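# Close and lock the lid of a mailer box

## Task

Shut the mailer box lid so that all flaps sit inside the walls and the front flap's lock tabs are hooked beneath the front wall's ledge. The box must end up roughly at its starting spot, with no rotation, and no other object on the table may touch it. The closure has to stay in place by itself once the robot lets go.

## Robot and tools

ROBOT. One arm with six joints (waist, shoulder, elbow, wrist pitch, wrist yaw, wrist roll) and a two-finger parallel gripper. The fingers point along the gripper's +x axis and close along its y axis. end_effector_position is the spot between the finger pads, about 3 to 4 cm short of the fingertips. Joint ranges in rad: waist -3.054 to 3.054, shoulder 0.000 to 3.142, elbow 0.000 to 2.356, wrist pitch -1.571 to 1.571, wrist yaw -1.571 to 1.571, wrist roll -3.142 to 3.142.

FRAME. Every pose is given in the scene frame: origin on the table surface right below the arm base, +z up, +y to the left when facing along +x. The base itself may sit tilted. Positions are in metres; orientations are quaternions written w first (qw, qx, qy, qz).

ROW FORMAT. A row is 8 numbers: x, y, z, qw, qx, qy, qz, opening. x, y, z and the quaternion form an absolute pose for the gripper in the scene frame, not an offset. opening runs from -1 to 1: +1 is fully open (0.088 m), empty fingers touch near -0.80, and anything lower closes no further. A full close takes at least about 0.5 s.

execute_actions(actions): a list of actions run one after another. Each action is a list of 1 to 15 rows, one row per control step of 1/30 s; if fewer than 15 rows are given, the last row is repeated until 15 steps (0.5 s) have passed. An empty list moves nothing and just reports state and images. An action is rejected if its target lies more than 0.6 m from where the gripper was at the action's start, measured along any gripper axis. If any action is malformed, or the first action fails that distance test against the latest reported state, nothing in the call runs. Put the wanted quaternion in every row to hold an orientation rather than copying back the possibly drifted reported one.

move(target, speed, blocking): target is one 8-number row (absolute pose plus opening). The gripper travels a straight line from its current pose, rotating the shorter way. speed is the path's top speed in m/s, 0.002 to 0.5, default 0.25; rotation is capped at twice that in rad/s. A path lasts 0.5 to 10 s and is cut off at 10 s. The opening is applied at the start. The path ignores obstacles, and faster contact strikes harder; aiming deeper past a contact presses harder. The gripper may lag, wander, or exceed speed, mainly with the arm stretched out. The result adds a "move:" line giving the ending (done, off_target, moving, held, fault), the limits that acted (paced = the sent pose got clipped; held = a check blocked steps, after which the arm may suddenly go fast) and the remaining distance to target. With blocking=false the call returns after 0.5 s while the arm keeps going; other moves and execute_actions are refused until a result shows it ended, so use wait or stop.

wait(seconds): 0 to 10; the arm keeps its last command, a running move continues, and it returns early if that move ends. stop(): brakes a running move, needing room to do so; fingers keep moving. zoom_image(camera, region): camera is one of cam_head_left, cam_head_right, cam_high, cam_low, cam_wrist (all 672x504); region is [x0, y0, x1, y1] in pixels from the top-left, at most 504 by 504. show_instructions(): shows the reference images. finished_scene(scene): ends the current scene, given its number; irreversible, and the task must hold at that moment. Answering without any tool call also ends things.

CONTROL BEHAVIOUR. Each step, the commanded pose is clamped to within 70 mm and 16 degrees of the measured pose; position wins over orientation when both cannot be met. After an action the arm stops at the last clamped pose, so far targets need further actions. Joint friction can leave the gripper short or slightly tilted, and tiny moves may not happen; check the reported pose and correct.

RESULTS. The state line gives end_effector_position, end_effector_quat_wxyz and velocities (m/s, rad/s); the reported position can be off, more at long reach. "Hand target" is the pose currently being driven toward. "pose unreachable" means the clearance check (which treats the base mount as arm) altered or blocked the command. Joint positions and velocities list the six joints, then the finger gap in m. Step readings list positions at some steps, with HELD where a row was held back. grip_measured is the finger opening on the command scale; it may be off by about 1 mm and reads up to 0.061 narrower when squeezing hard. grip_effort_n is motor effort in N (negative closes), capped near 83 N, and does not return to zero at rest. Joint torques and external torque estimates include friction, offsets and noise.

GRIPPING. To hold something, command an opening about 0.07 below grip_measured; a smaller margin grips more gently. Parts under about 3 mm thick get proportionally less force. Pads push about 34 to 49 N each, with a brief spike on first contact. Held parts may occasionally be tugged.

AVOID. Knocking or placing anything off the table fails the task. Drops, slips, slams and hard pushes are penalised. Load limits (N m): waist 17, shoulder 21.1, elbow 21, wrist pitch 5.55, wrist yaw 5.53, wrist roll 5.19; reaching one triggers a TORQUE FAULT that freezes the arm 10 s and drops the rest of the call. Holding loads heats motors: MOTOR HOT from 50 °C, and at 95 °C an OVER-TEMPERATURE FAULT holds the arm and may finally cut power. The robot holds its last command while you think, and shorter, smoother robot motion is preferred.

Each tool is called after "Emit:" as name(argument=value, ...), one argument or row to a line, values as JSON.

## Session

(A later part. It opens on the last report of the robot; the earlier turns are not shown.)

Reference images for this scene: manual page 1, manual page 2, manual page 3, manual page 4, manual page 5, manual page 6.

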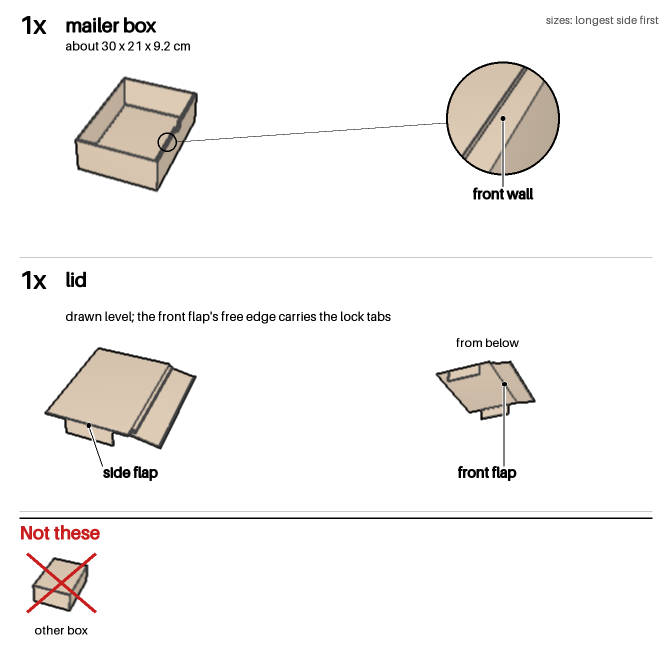

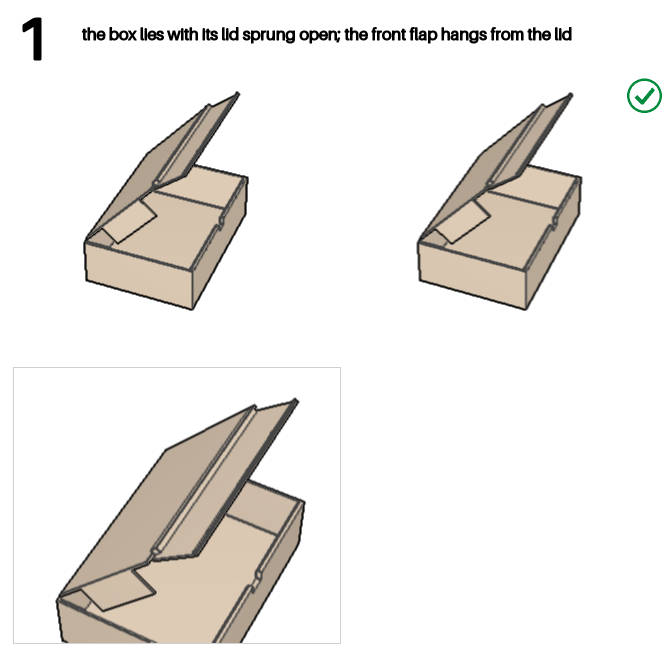

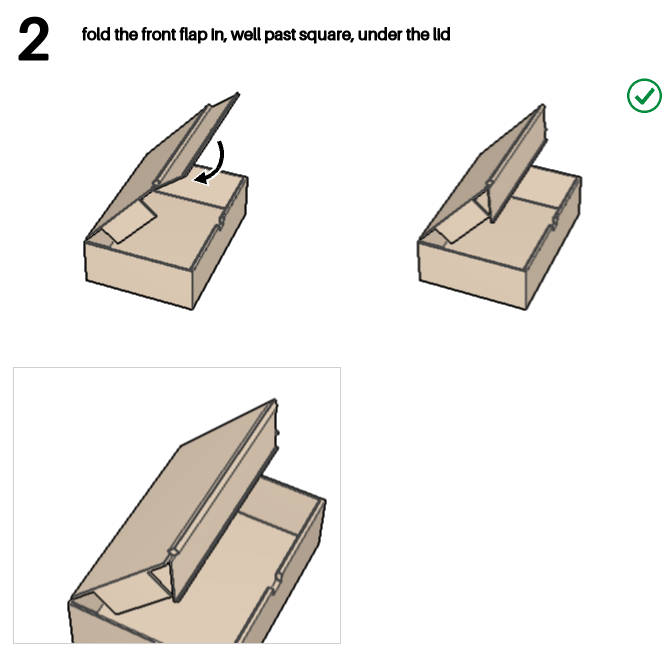

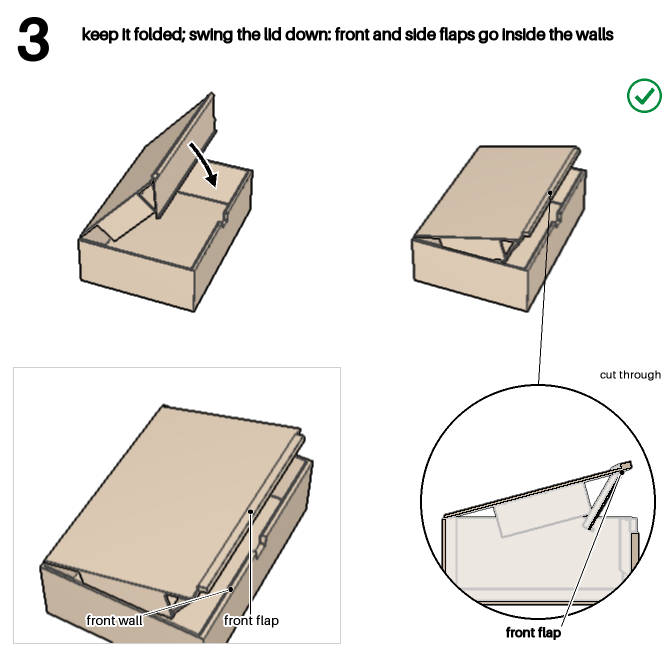

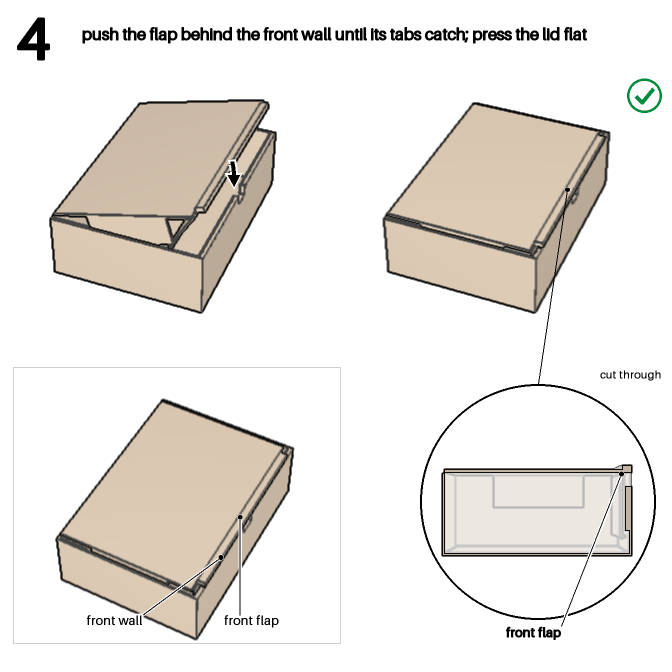

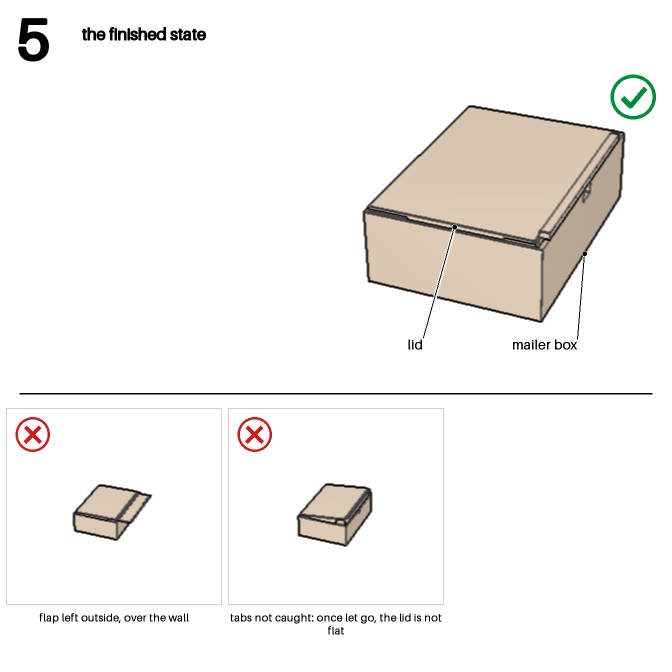

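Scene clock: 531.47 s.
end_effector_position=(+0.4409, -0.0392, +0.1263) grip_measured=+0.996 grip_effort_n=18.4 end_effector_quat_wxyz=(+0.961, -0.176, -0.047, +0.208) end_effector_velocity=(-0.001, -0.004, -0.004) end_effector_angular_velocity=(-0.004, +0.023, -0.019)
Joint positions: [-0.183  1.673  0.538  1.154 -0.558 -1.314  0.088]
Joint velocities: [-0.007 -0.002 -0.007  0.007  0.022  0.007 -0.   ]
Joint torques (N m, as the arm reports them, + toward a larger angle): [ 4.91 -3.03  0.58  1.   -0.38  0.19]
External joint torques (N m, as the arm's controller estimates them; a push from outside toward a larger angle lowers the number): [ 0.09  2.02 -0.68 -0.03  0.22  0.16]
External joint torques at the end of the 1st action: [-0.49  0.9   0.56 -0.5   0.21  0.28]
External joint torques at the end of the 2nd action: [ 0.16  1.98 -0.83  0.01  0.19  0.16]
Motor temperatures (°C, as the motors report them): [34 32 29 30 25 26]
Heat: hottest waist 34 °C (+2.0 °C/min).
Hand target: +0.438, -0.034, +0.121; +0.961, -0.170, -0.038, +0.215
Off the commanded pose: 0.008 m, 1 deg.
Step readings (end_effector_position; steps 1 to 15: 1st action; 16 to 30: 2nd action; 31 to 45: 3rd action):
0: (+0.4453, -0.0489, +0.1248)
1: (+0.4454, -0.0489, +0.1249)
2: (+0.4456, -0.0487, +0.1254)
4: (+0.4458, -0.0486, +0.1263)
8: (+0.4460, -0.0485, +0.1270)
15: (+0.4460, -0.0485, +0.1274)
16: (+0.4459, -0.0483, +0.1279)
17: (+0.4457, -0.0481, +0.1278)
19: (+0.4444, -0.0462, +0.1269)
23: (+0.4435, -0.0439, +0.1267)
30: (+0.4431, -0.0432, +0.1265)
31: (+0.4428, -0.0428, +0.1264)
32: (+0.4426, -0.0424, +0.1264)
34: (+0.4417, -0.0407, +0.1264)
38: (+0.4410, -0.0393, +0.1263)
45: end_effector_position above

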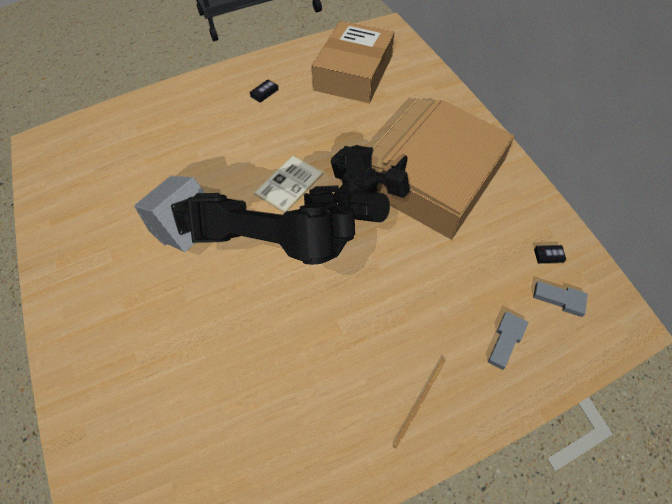

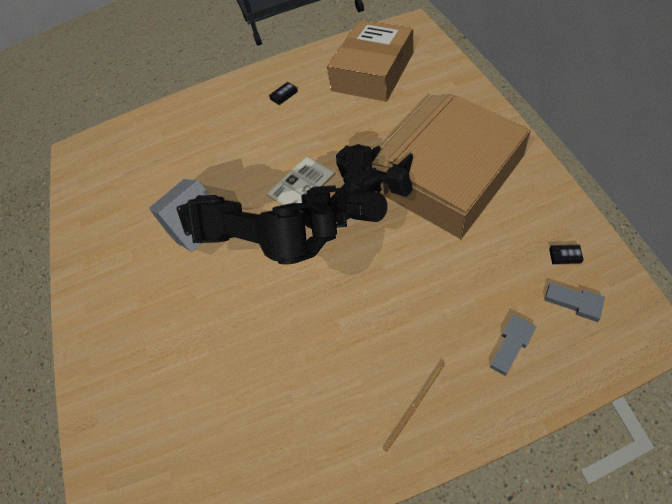

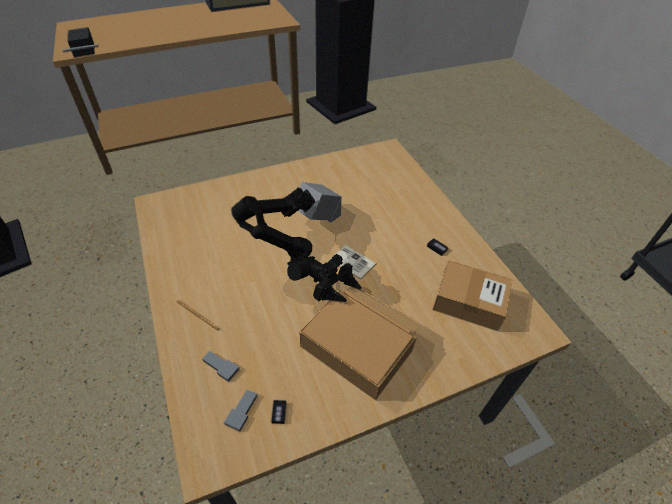

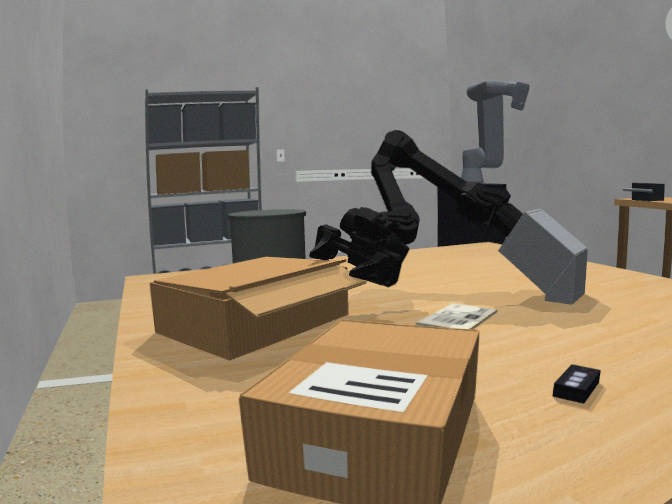

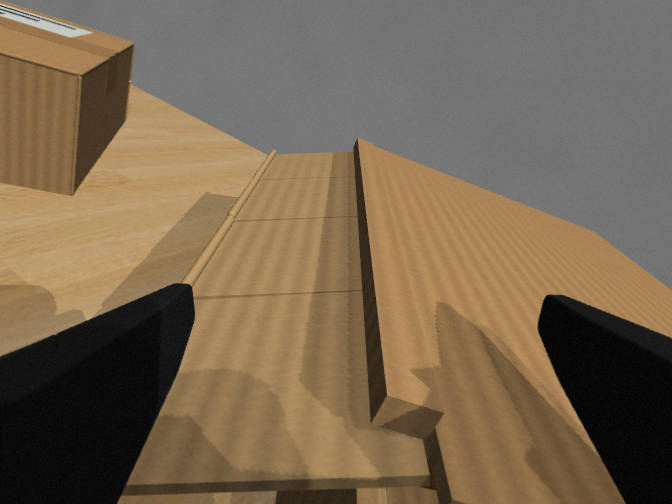

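Emit:
execute_actions(
  actions=[
    [[0.438,-0.034,0.126,0.96,-0.17,-0.038,0.21,1]],
    [[0.4335,-0.024,0.123,0.96,-0.17,-0.038,0.21,0.55]],
    [[0.435,-0.027,0.132,0.976,-0.05,-0.011,0.21,0.55]],
    [[0.436,-0.029,0.141,0.976,0.05,0.011,0.21,0.55]],
    [[0.430,-0.016,0.142,0.976,0.05,0.011,0.21,1]],
    [[0.429,-0.014,0.133,0.976,-0.04,-0.009,0.21,1]],
    [[0.428,-0.012,0.124,0.97,-0.128,-0.027,0.21,1]],
  ],
)

Emit:
zoom_image(
  camera="cam_low",
  region=[220,190,430,350],
)

Scene clock: 543.87 s.
end_effector_position=(+0.4291, -0.0139, +0.1293) grip_measured=+0.996 grip_effort_n=17.9 end_effector_quat_wxyz=(+0.970, -0.126, -0.032, +0.206) end_effector_velocity=(-0.001, -0.001, -0.004) end_effector_angular_velocity=(-0.038, -0.002, -0.007)
Joint positions: [-0.118  1.742  0.471  1.293 -0.482 -1.209  0.088]
Joint velocities: [-0.007  0.007 -0.002  0.007  0.007 -0.037  0.   ]
Joint torques (N m, as the arm reports them, + toward a larger angle): [ 4.49 -2.64  1.17  1.02 -0.7  -0.03]
External joint torques (N m, as the arm's controller estimates them; a push from outside toward a larger angle lowers the number): [-0.47  1.94  0.27  0.   -0.09 -0.05]
External joint torques at the end of the 3rd action: [-0.11  0.68 -0.77 -0.53  0.31  0.23]
External joint torques at the end of the 4th action: [-0.19  0.5  -0.71 -0.48  0.33  0.27]
External joint torques at the end of the 5th action: [ 0.05  1.86 -0.51  0.02  0.25  0.21]
External joint torques at the end of the 6th action: [-0.29  1.74 -0.08  0.09 -0.14 -0.08]
Motor temperatures (°C, as the motors report them): [34 32 29 30 25 26]
Heat: hottest waist 34 °C (+2.0 °C/min).
Hand target: +0.428, -0.012, +0.124; +0.969, -0.128, -0.027, +0.210
Off the commanded pose: 0.006 m, 1 deg.
Step readings (end_effector_position; steps 1 to 15: 1st action; 16 to 30: 2nd action; 31 to 45: 3rd action; 46 to 60: 4th action; 61 to 75: 5th action; 76 to 90: 6th action; 91 to 105: 7th action):
0: (+0.4410, -0.0390, +0.1263)
1: (+0.4409, -0.0389, +0.1263)
2: (+0.4408, -0.0385, +0.1264)
4: (+0.4403, -0.0369, +0.1271)
8: (+0.4397, -0.0356, +0.1275)
15: (+0.4396, -0.0356, +0.1274)
16: (+0.4395, -0.0356, +0.1277)
17: (+0.4390, -0.0350, +0.1282)
19: (+0.4374, -0.0316, +0.1281)
23: (+0.4364, -0.0286, +0.1288)
30: (+0.4363, -0.0281, +0.1289)
31: (+0.4364, -0.0280, +0.1295)
32: (+0.4367, -0.0276, +0.1310)
34: (+0.4369, -0.0275, +0.1325)
38: (+0.4372, -0.0274, +0.1344)
45: (+0.4376, -0.0280, +0.1356)
46: (+0.4377, -0.0282, +0.1366)
47: (+0.4378, -0.0281, +0.1385)
49: (+0.4382, -0.0291, +0.1413)
53: (+0.4385, -0.0299, +0.1435)
60: (+0.4386, -0.0300, +0.1447)
61: (+0.4382, -0.0296, +0.1449)
62: (+0.4373, -0.0285, +0.1457)
64: (+0.4348, -0.0245, +0.1465)
68: (+0.4330, -0.0210, +0.1467)
75: (+0.4324, -0.0198, +0.1468)
76: (+0.4325, -0.0196, +0.1462)
77: (+0.4324, -0.0193, +0.1447)
79: (+0.4318, -0.0181, +0.1410)
83: (+0.4312, -0.0169, +0.1385)
90: (+0.4310, -0.0165, +0.1374)
91: (+0.4309, -0.0162, +0.1368)
92: (+0.4306, -0.0160, +0.1355)
94: (+0.4297, -0.0149, +0.1320)
98: (+0.4293, -0.0142, +0.1302)
105: end_effector_position above

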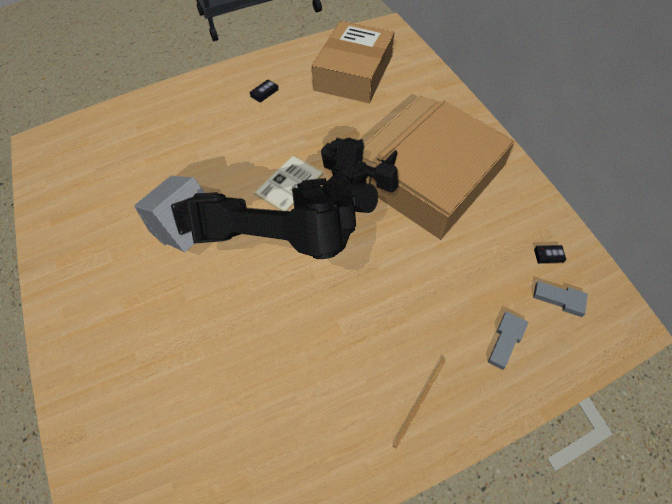

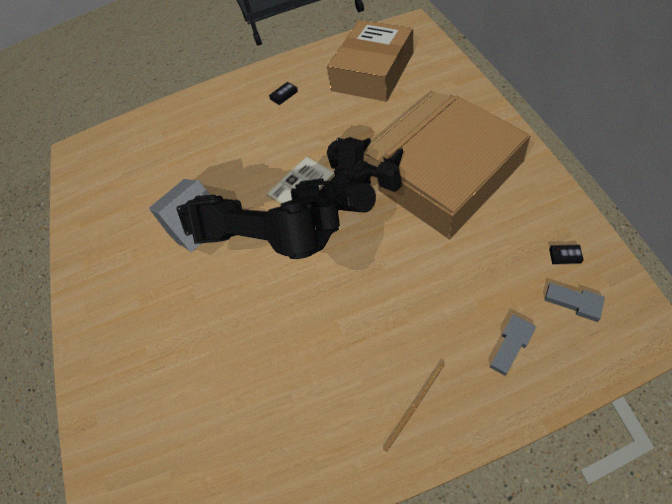

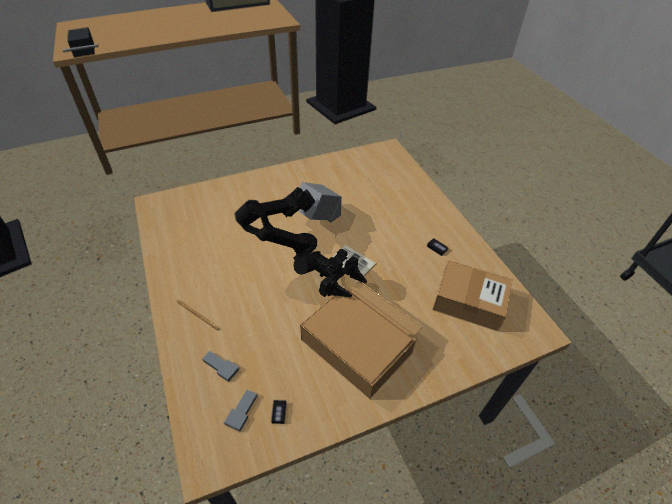

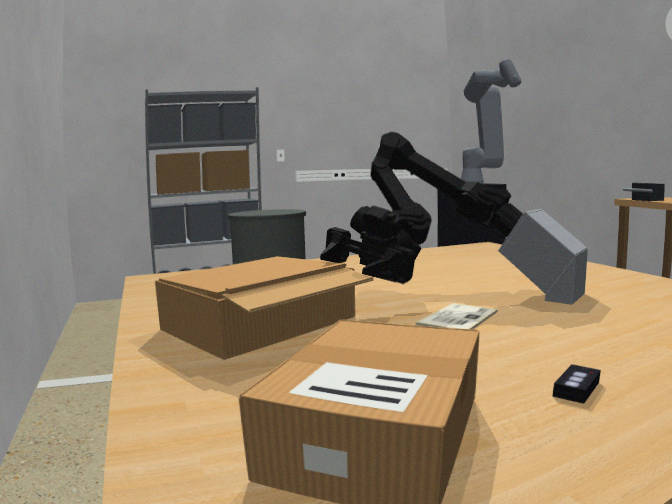

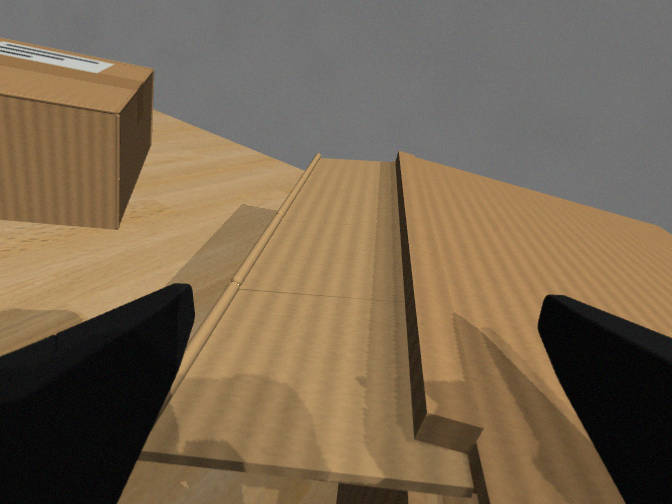

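Region (220, 190, 430, 350) of cam_low's 672x504 image, scaled by 2.400, with more detail than that image has; it fills the top 384 rows of this view, and the rest is white.

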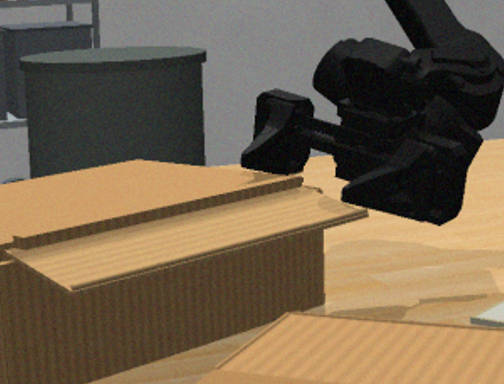

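Emit:
execute_actions(
  actions=[
    [[0.429,-0.013,0.119,0.96,-0.19,-0.04,0.2,1]],
    [[0.429,-0.014,0.115,0.95,-0.24,-0.05,0.195,1]],
  ],
)

Emit:
zoom_image(
  camera="cam_low",
  region=[220,190,430,350],
)

Scene clock: 548.70 s.
end_effector_position=(+0.4288, -0.0135, +0.1214) grip_measured=+0.996 grip_effort_n=17.4 end_effector_quat_wxyz=(+0.950, -0.237, -0.058, +0.195) end_effector_velocity=(-0.001, -0.002, +0.002) end_effector_angular_velocity=(-0.020, -0.031, -0.004)
Joint positions: [-0.138  1.792  0.475  1.355 -0.501 -1.433  0.088]
Joint velocities: [-0.007  0.002 -0.002  0.022 -0.022 -0.022 -0.   ]
Joint torques (N m, as the arm reports them, + toward a larger angle): [ 4.26 -2.78  1.35  1.05 -0.51 -0.07]
External joint torques (N m, as the arm's controller estimates them; a push from outside toward a larger angle lowers the number): [-0.79  1.95  0.66 -0.01  0.1  -0.1 ]
External joint torques at the end of the 1st action: [-0.49  1.97  0.73 -0.02  0.02 -0.05]
Motor temperatures (°C, as the motors report them): [34 31 29 30 25 26]
Heat: hottest waist 34 °C (+2.0 °C/min).
Hand target: +0.429, -0.014, +0.115; +0.950, -0.240, -0.050, +0.195
Off the commanded pose: 0.006 m, 1 deg.
Step readings (end_effector_position; steps 1 to 15: 1st action; 16 to 30: 2nd action):
0: (+0.4290, -0.0139, +0.1292)
1: (+0.4290, -0.0138, +0.1288)
2: (+0.4291, -0.0140, +0.1275)
4: (+0.4289, -0.0135, +0.1263)
8: (+0.4289, -0.0133, +0.1252)
15: (+0.4289, -0.0132, +0.1249)
16: (+0.4288, -0.0132, +0.1244)
17: (+0.4290, -0.0135, +0.1235)
19: (+0.4289, -0.0135, +0.1225)
23: (+0.4288, -0.0135, +0.1217)
30: end_effector_position above

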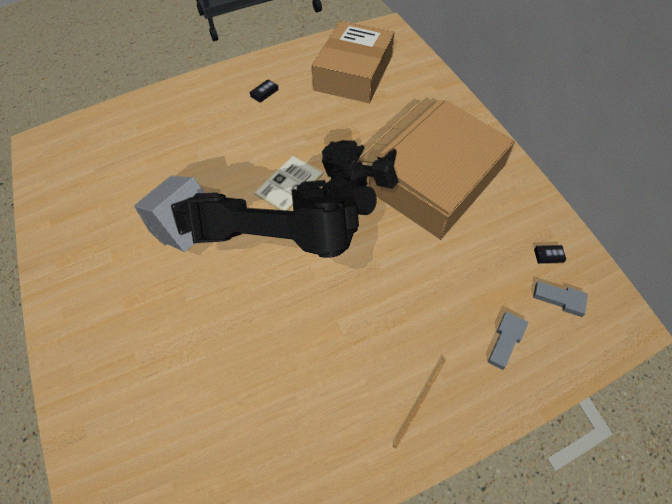

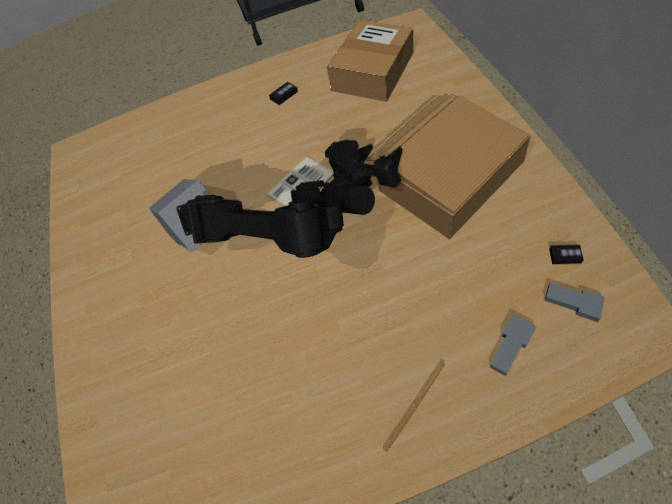

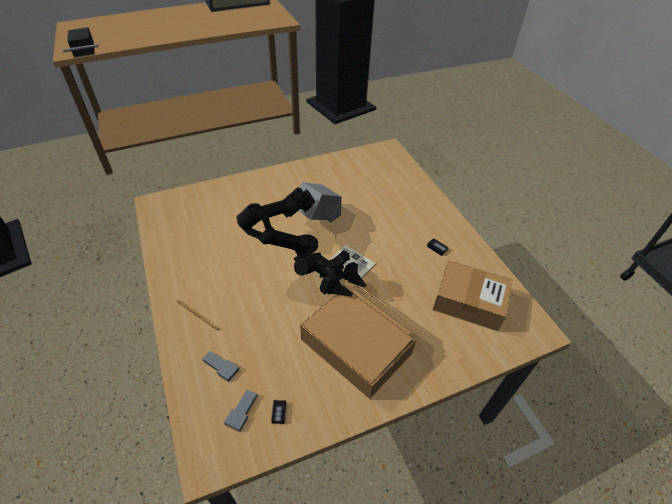

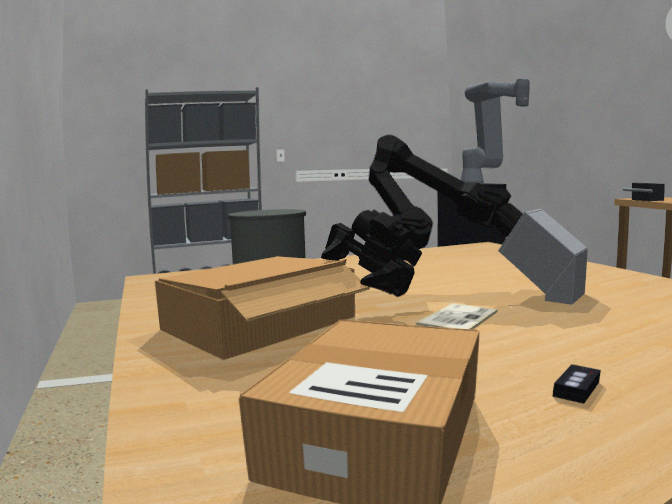

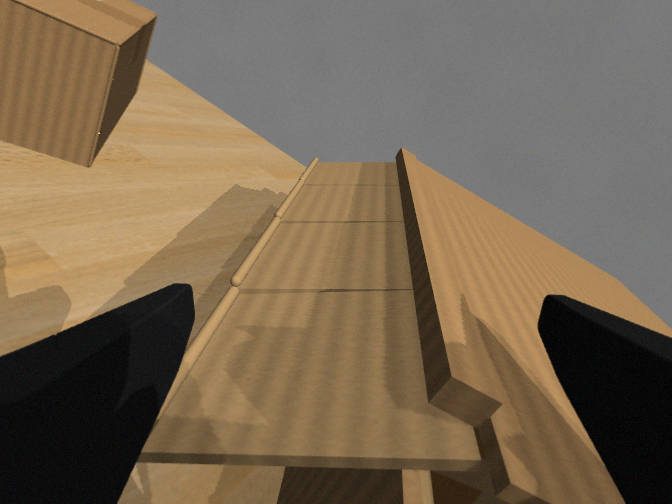

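Region (220, 190, 430, 350) of cam_low's 672x504 image, scaled by 2.400, with more detail than that image has; it fills the top 384 rows of this view, and the rest is white.

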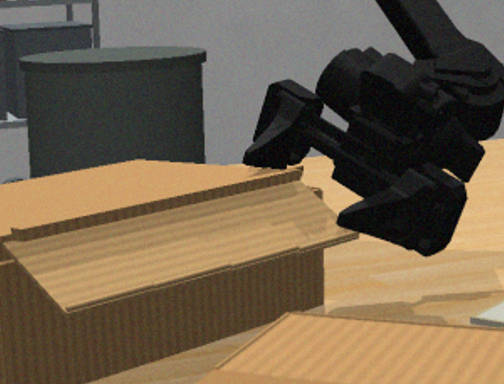

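Keep rolling under preload.

Emit:
execute_actions(
  actions=[
    [[0.430,-0.016,0.113,0.938,-0.285,-0.058,0.19,1]],
    [[0.431,-0.019,0.113,0.922,-0.335,-0.067,0.185,1]],
  ],
)

Emit:
zoom_image(
  camera="cam_low",
  region=[220,190,430,350],
)

Scene clock: 553.30 s.
end_effector_position=(+0.4303, -0.0168, +0.1181) grip_measured=+0.996 grip_effort_n=17.4 end_effector_quat_wxyz=(+0.923, -0.330, -0.075, +0.185) end_effector_velocity=(-0.006, +0.009, -0.004) end_effector_angular_velocity=(-0.003, +0.008, +0.044)
Joint positions: [-0.151  1.797  0.483  1.357 -0.508 -1.627  0.088]
Joint velocities: [-0.002  0.002 -0.007 -0.037 -0.022 -0.022  0.   ]
Joint torques (N m, as the arm reports them, + toward a larger angle): [ 4.39 -3.72  1.37  0.65 -0.4  -0.18]
External joint torques (N m, as the arm's controller estimates them; a push from outside toward a larger angle lowers the number): [-0.7   0.94  0.8  -0.35  0.21 -0.22]
External joint torques at the end of the 1st action: [-0.91  1.9   0.81  0.08  0.13 -0.12]
Motor temperatures (°C, as the motors report them): [34 31 29 30 25 26]
Heat: hottest waist 34 °C (+2.0 °C/min).
Hand target: +0.431, -0.019, +0.113; +0.922, -0.335, -0.067, +0.185
Off the commanded pose: 0.006 m, 1 deg.
Step readings (end_effector_position; steps 1 to 15: 1st action; 16 to 30: 2nd action):
0: (+0.4288, -0.0136, +0.1213)
1: (+0.4290, -0.0137, +0.1212)
2: (+0.4292, -0.0142, +0.1204)
4: (+0.4294, -0.0145, +0.1199)
8: (+0.4296, -0.0150, +0.1193)
15: (+0.4297, -0.0153, +0.1189)
16: (+0.4298, -0.0155, +0.1189)
17: (+0.4300, -0.0160, +0.1185)
19: (+0.4304, -0.0171, +0.1179)
23: (+0.4305, -0.0171, +0.1181)
30: end_effector_position above

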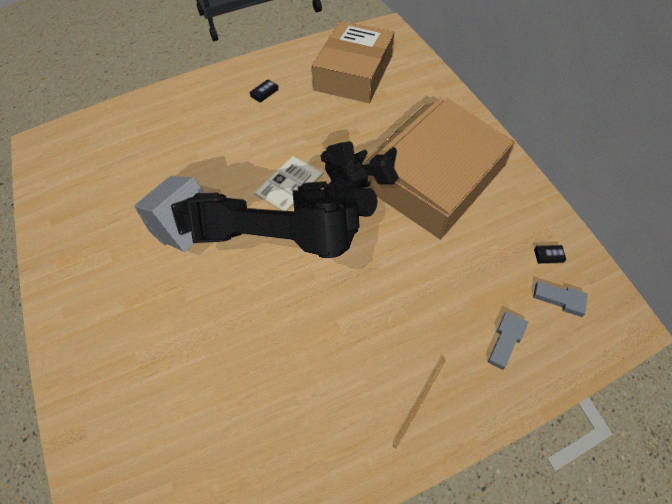

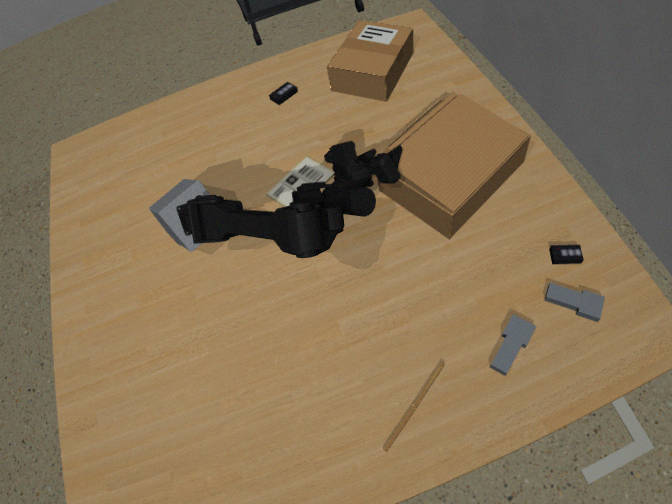

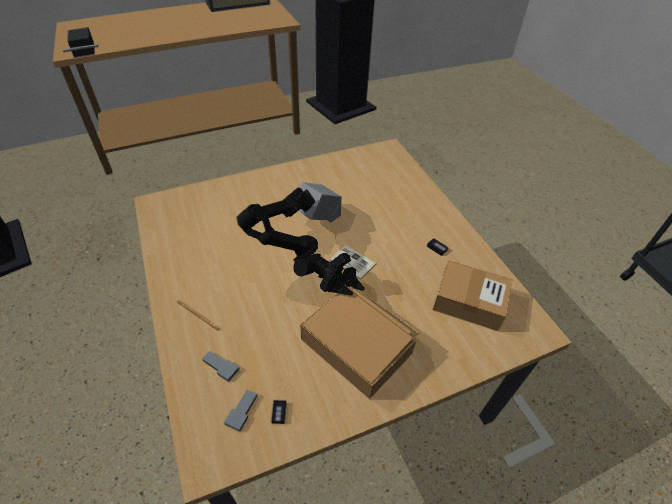

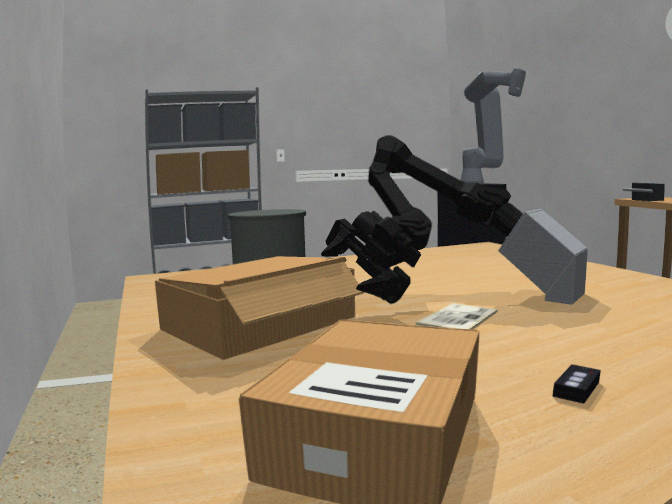

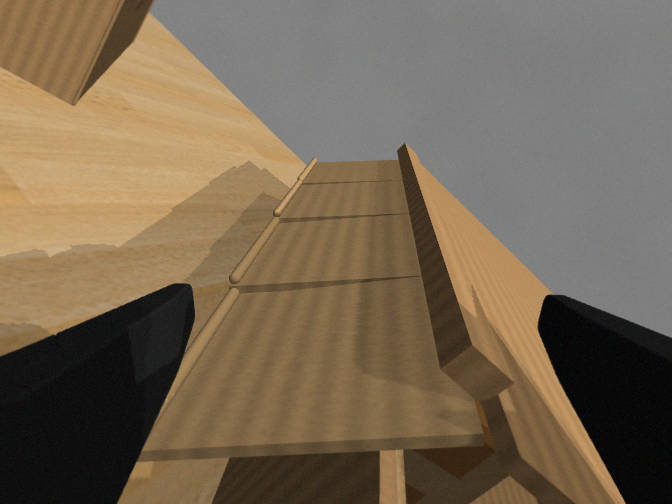

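Region (220, 190, 430, 350) of cam_low's 672x504 image, scaled by 2.400, with more detail than that image has; it fills the top 384 rows of this view, and the rest is white.

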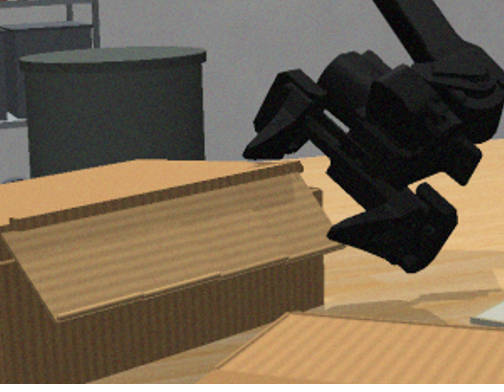

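Emit:
execute_actions(
  actions=[
    [[0.429,-0.014,0.107,0.922,-0.335,-0.067,0.185,1]],
    [[0.429,-0.014,0.107,0.922,-0.335,-0.067,0.185,1]],
  ],
)

Emit:
zoom_image(
  camera="cam_low",
  region=[220,190,430,350],
)

Scene clock: 559.20 s.
end_effector_position=(+0.4297, -0.0136, +0.1167) grip_measured=+0.996 grip_effort_n=17.0 end_effector_quat_wxyz=(+0.922, -0.333, -0.081, +0.182) end_effector_velocity=(-0.002, +0.001, +0.002) end_effector_angular_velocity=(-0.018, -0.017, +0.003)
Joint positions: [-0.151  1.827  0.484  1.397 -0.518 -1.631  0.088]
Joint velocities: [ 0.002 -0.002 -0.007  0.007 -0.007 -0.022 -0.   ]
Joint torques (N m, as the arm reports them, + toward a larger angle): [ 3.86 -2.42  1.13  0.88 -0.26 -0.11]
External joint torques (N m, as the arm's controller estimates them; a push from outside toward a larger angle lowers the number): [-1.32  2.33  0.61 -0.16  0.36 -0.15]
External joint torques at the end of the 1st action: [-1.19  2.37  0.69 -0.13  0.34 -0.19]
Motor temperatures (°C, as the motors report them): [34 31 29 30 25 26]
Heat: hottest waist 34 °C (+2.0 °C/min).
Hand target: +0.429, -0.014, +0.107; +0.922, -0.335, -0.067, +0.185
Off the commanded pose: 0.010 m, 2 deg.
Step readings (end_effector_position; steps 1 to 15: 1st action; 16 to 30: 2nd action):
0: (+0.4303, -0.0167, +0.1182)
1: (+0.4302, -0.0162, +0.1179)
2: (+0.4302, -0.0161, +0.1179)
4: (+0.4298, -0.0149, +0.1170)
8: (+0.4297, -0.0140, +0.1168)
15: (+0.4297, -0.0137, +0.1167)
16: (+0.4297, -0.0137, +0.1168)
17: (+0.4297, -0.0136, +0.1167)
19: (+0.4297, -0.0137, +0.1168)
23: (+0.4297, -0.0136, +0.1167)
30: end_effector_position above

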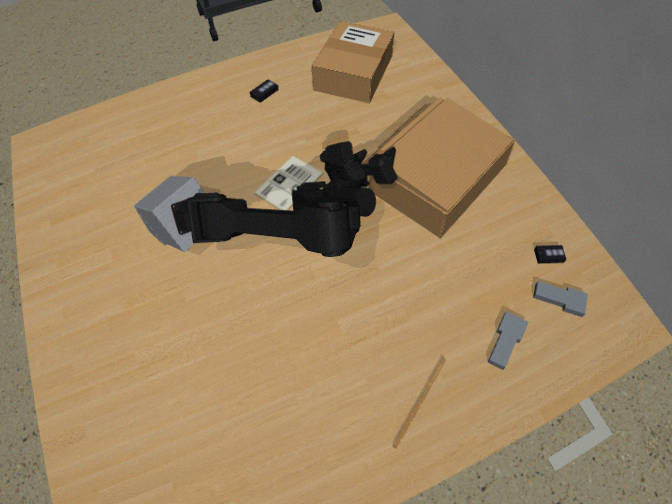

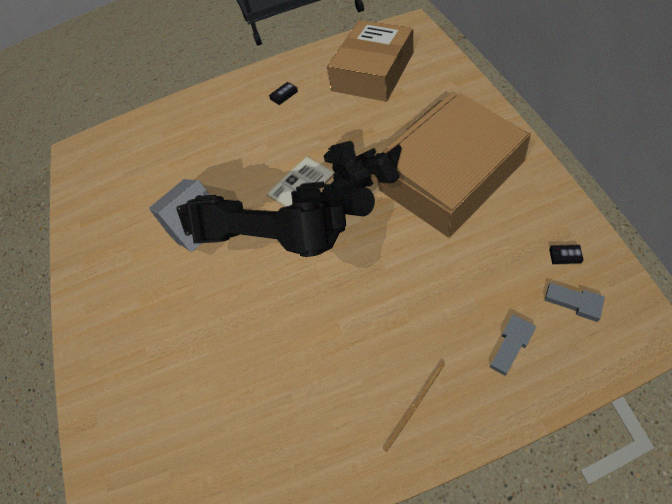

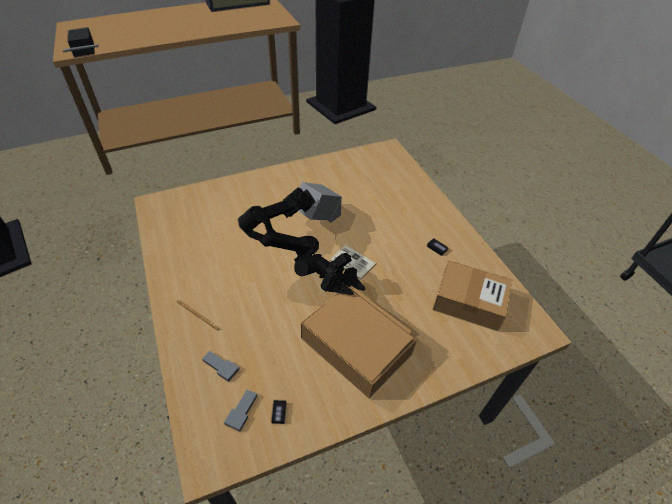

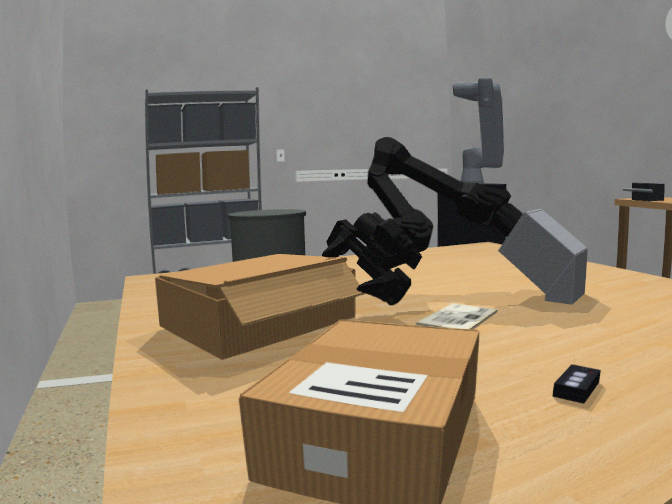

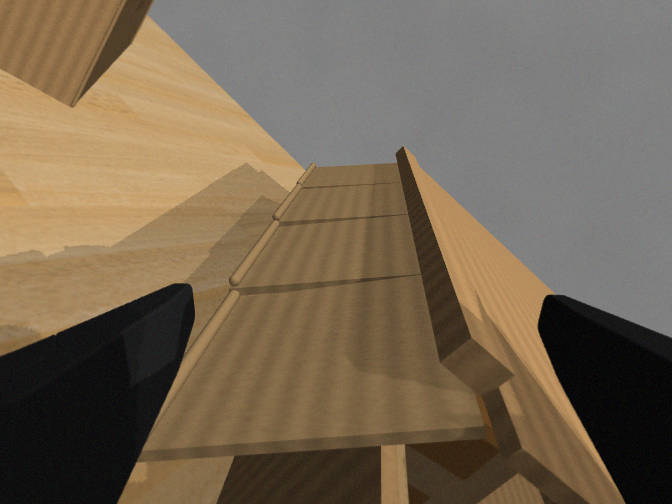

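Region (220, 190, 430, 350) of cam_low's 672x504 image, scaled by 2.400, with more detail than that image has; it fills the top 384 rows of this view, and the rest is white.

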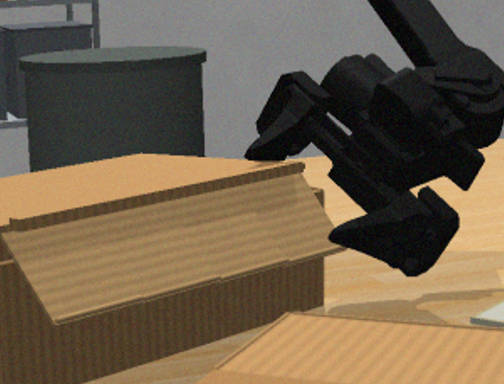

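Emit:
execute_actions(
  actions=[
    [[0.432,-0.020,0.113,0.922,-0.335,-0.067,0.185,0.95]],
    [[0.433,-0.024,0.117,0.915,-0.352,-0.07,0.184,0.9]],
    [[0.435,-0.028,0.121,0.908,-0.37,-0.074,0.182,0.85]],
  ],
)

Emit:
zoom_image(
  camera="cam_low",
  region=[220,190,430,350],
)

Scene clock: 564.77 s.
end_effector_position=(+0.4329, -0.0234, +0.1211) grip_measured=+0.854 grip_effort_n=-10.9 end_effector_quat_wxyz=(+0.909, -0.365, -0.077, +0.188) end_effector_velocity=(-0.002, -0.001, +0.001) end_effector_angular_velocity=(-0.018, -0.011, +0.005)
Joint positions: [-0.154  1.746  0.493  1.283 -0.507 -1.708  0.081]
Joint velocities: [-0.002 -0.012 -0.007 -0.007 -0.007 -0.022 -0.   ]
Joint torques (N m, as the arm reports them, + toward a larger angle): [ 4.8  -4.89  1.75  0.88 -0.4  -0.06]
External joint torques (N m, as the arm's controller estimates them; a push from outside toward a larger angle lowers the number): [-0.18 -0.1   0.93 -0.14  0.21 -0.11]
External joint torques at the end of the 1st action: [-0.77  0.19  0.6  -0.3   0.49 -0.16]
External joint torques at the end of the 2nd action: [-0.4  -0.09  0.61 -0.16  0.28 -0.15]
Motor temperatures (°C, as the motors report them): [34 31 29 30 25 26]
Heat: hottest waist 34 °C (+1.0 °C/min).
Hand target: +0.435, -0.028, +0.121; +0.908, -0.370, -0.074, +0.182
Off the commanded pose: 0.005 m, 1 deg.
Step readings (end_effector_position; steps 1 to 15: 1st action; 16 to 30: 2nd action; 31 to 45: 3rd action):
0: (+0.4297, -0.0137, +0.1168)
1: (+0.4297, -0.0138, +0.1169)
2: (+0.4298, -0.0138, +0.1169)
4: (+0.4304, -0.0145, +0.1173)
8: (+0.4308, -0.0150, +0.1177)
15: (+0.4309, -0.0151, +0.1178)
16: (+0.4308, -0.0152, +0.1178)
17: (+0.4308, -0.0156, +0.1180)
19: (+0.4313, -0.0176, +0.1181)
23: (+0.4314, -0.0189, +0.1182)
30: (+0.4314, -0.0192, +0.1182)
31: (+0.4314, -0.0194, +0.1183)
32: (+0.4314, -0.0197, +0.1185)
34: (+0.4319, -0.0214, +0.1196)
38: (+0.4329, -0.0233, +0.1210)
45: end_effector_position above

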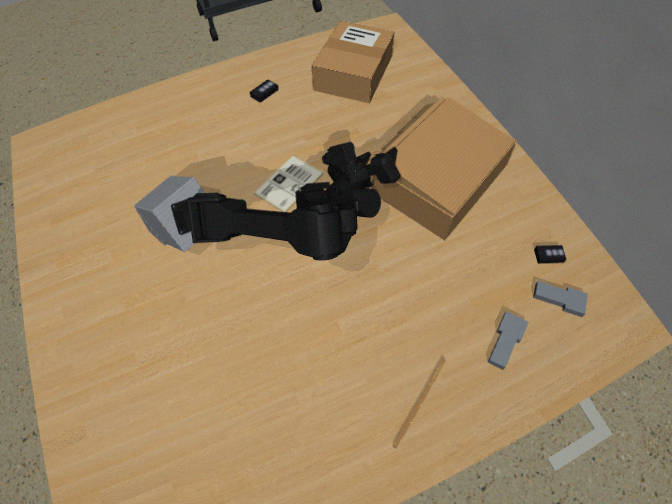

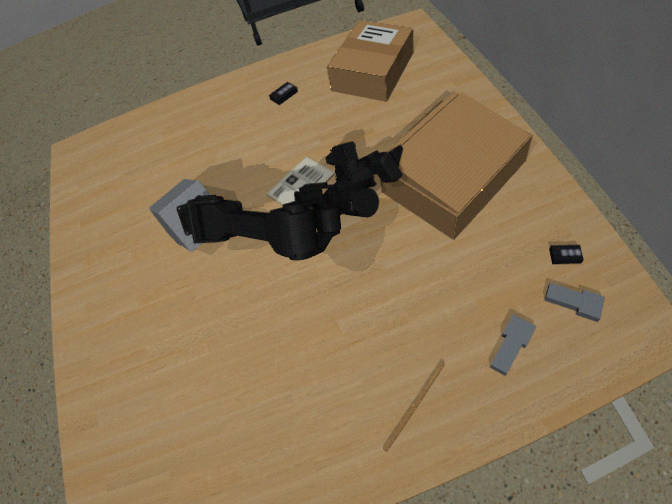

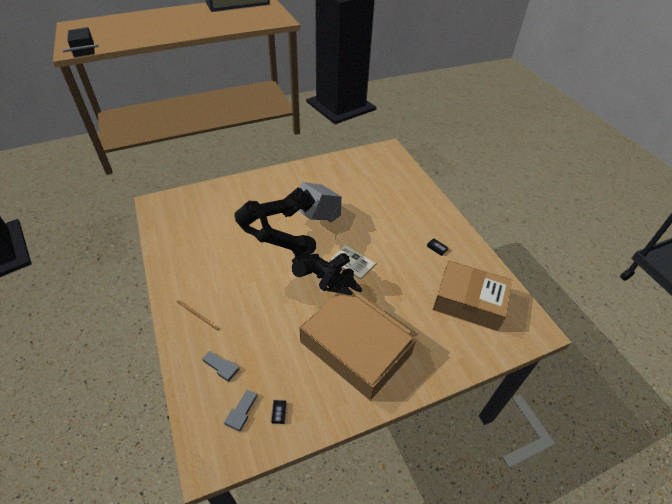

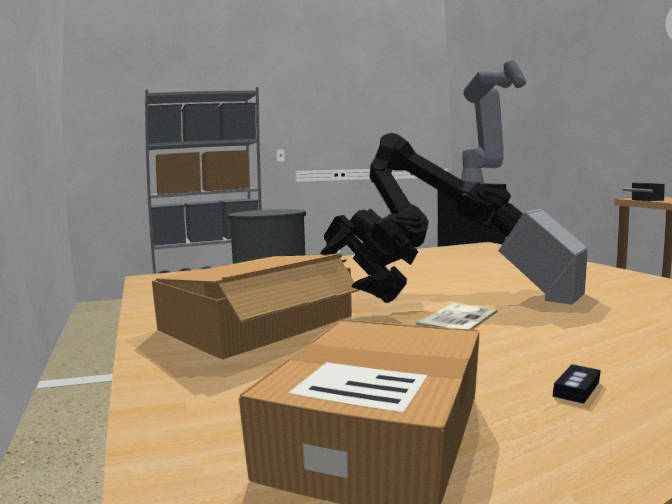

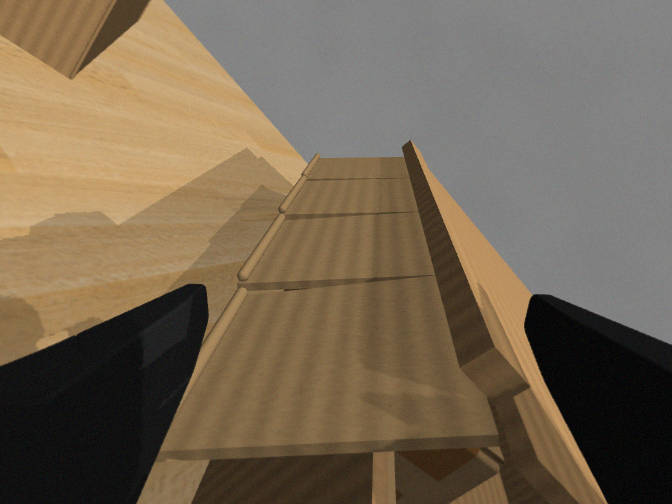

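Region (220, 190, 430, 350) of cam_low's 672x504 image, scaled by 2.400, with more detail than that image has; it fills the top 384 rows of this view, and the rest is white.

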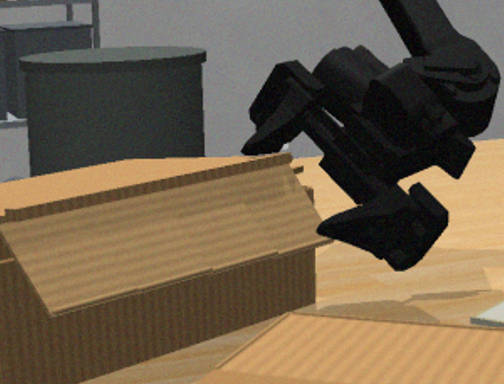

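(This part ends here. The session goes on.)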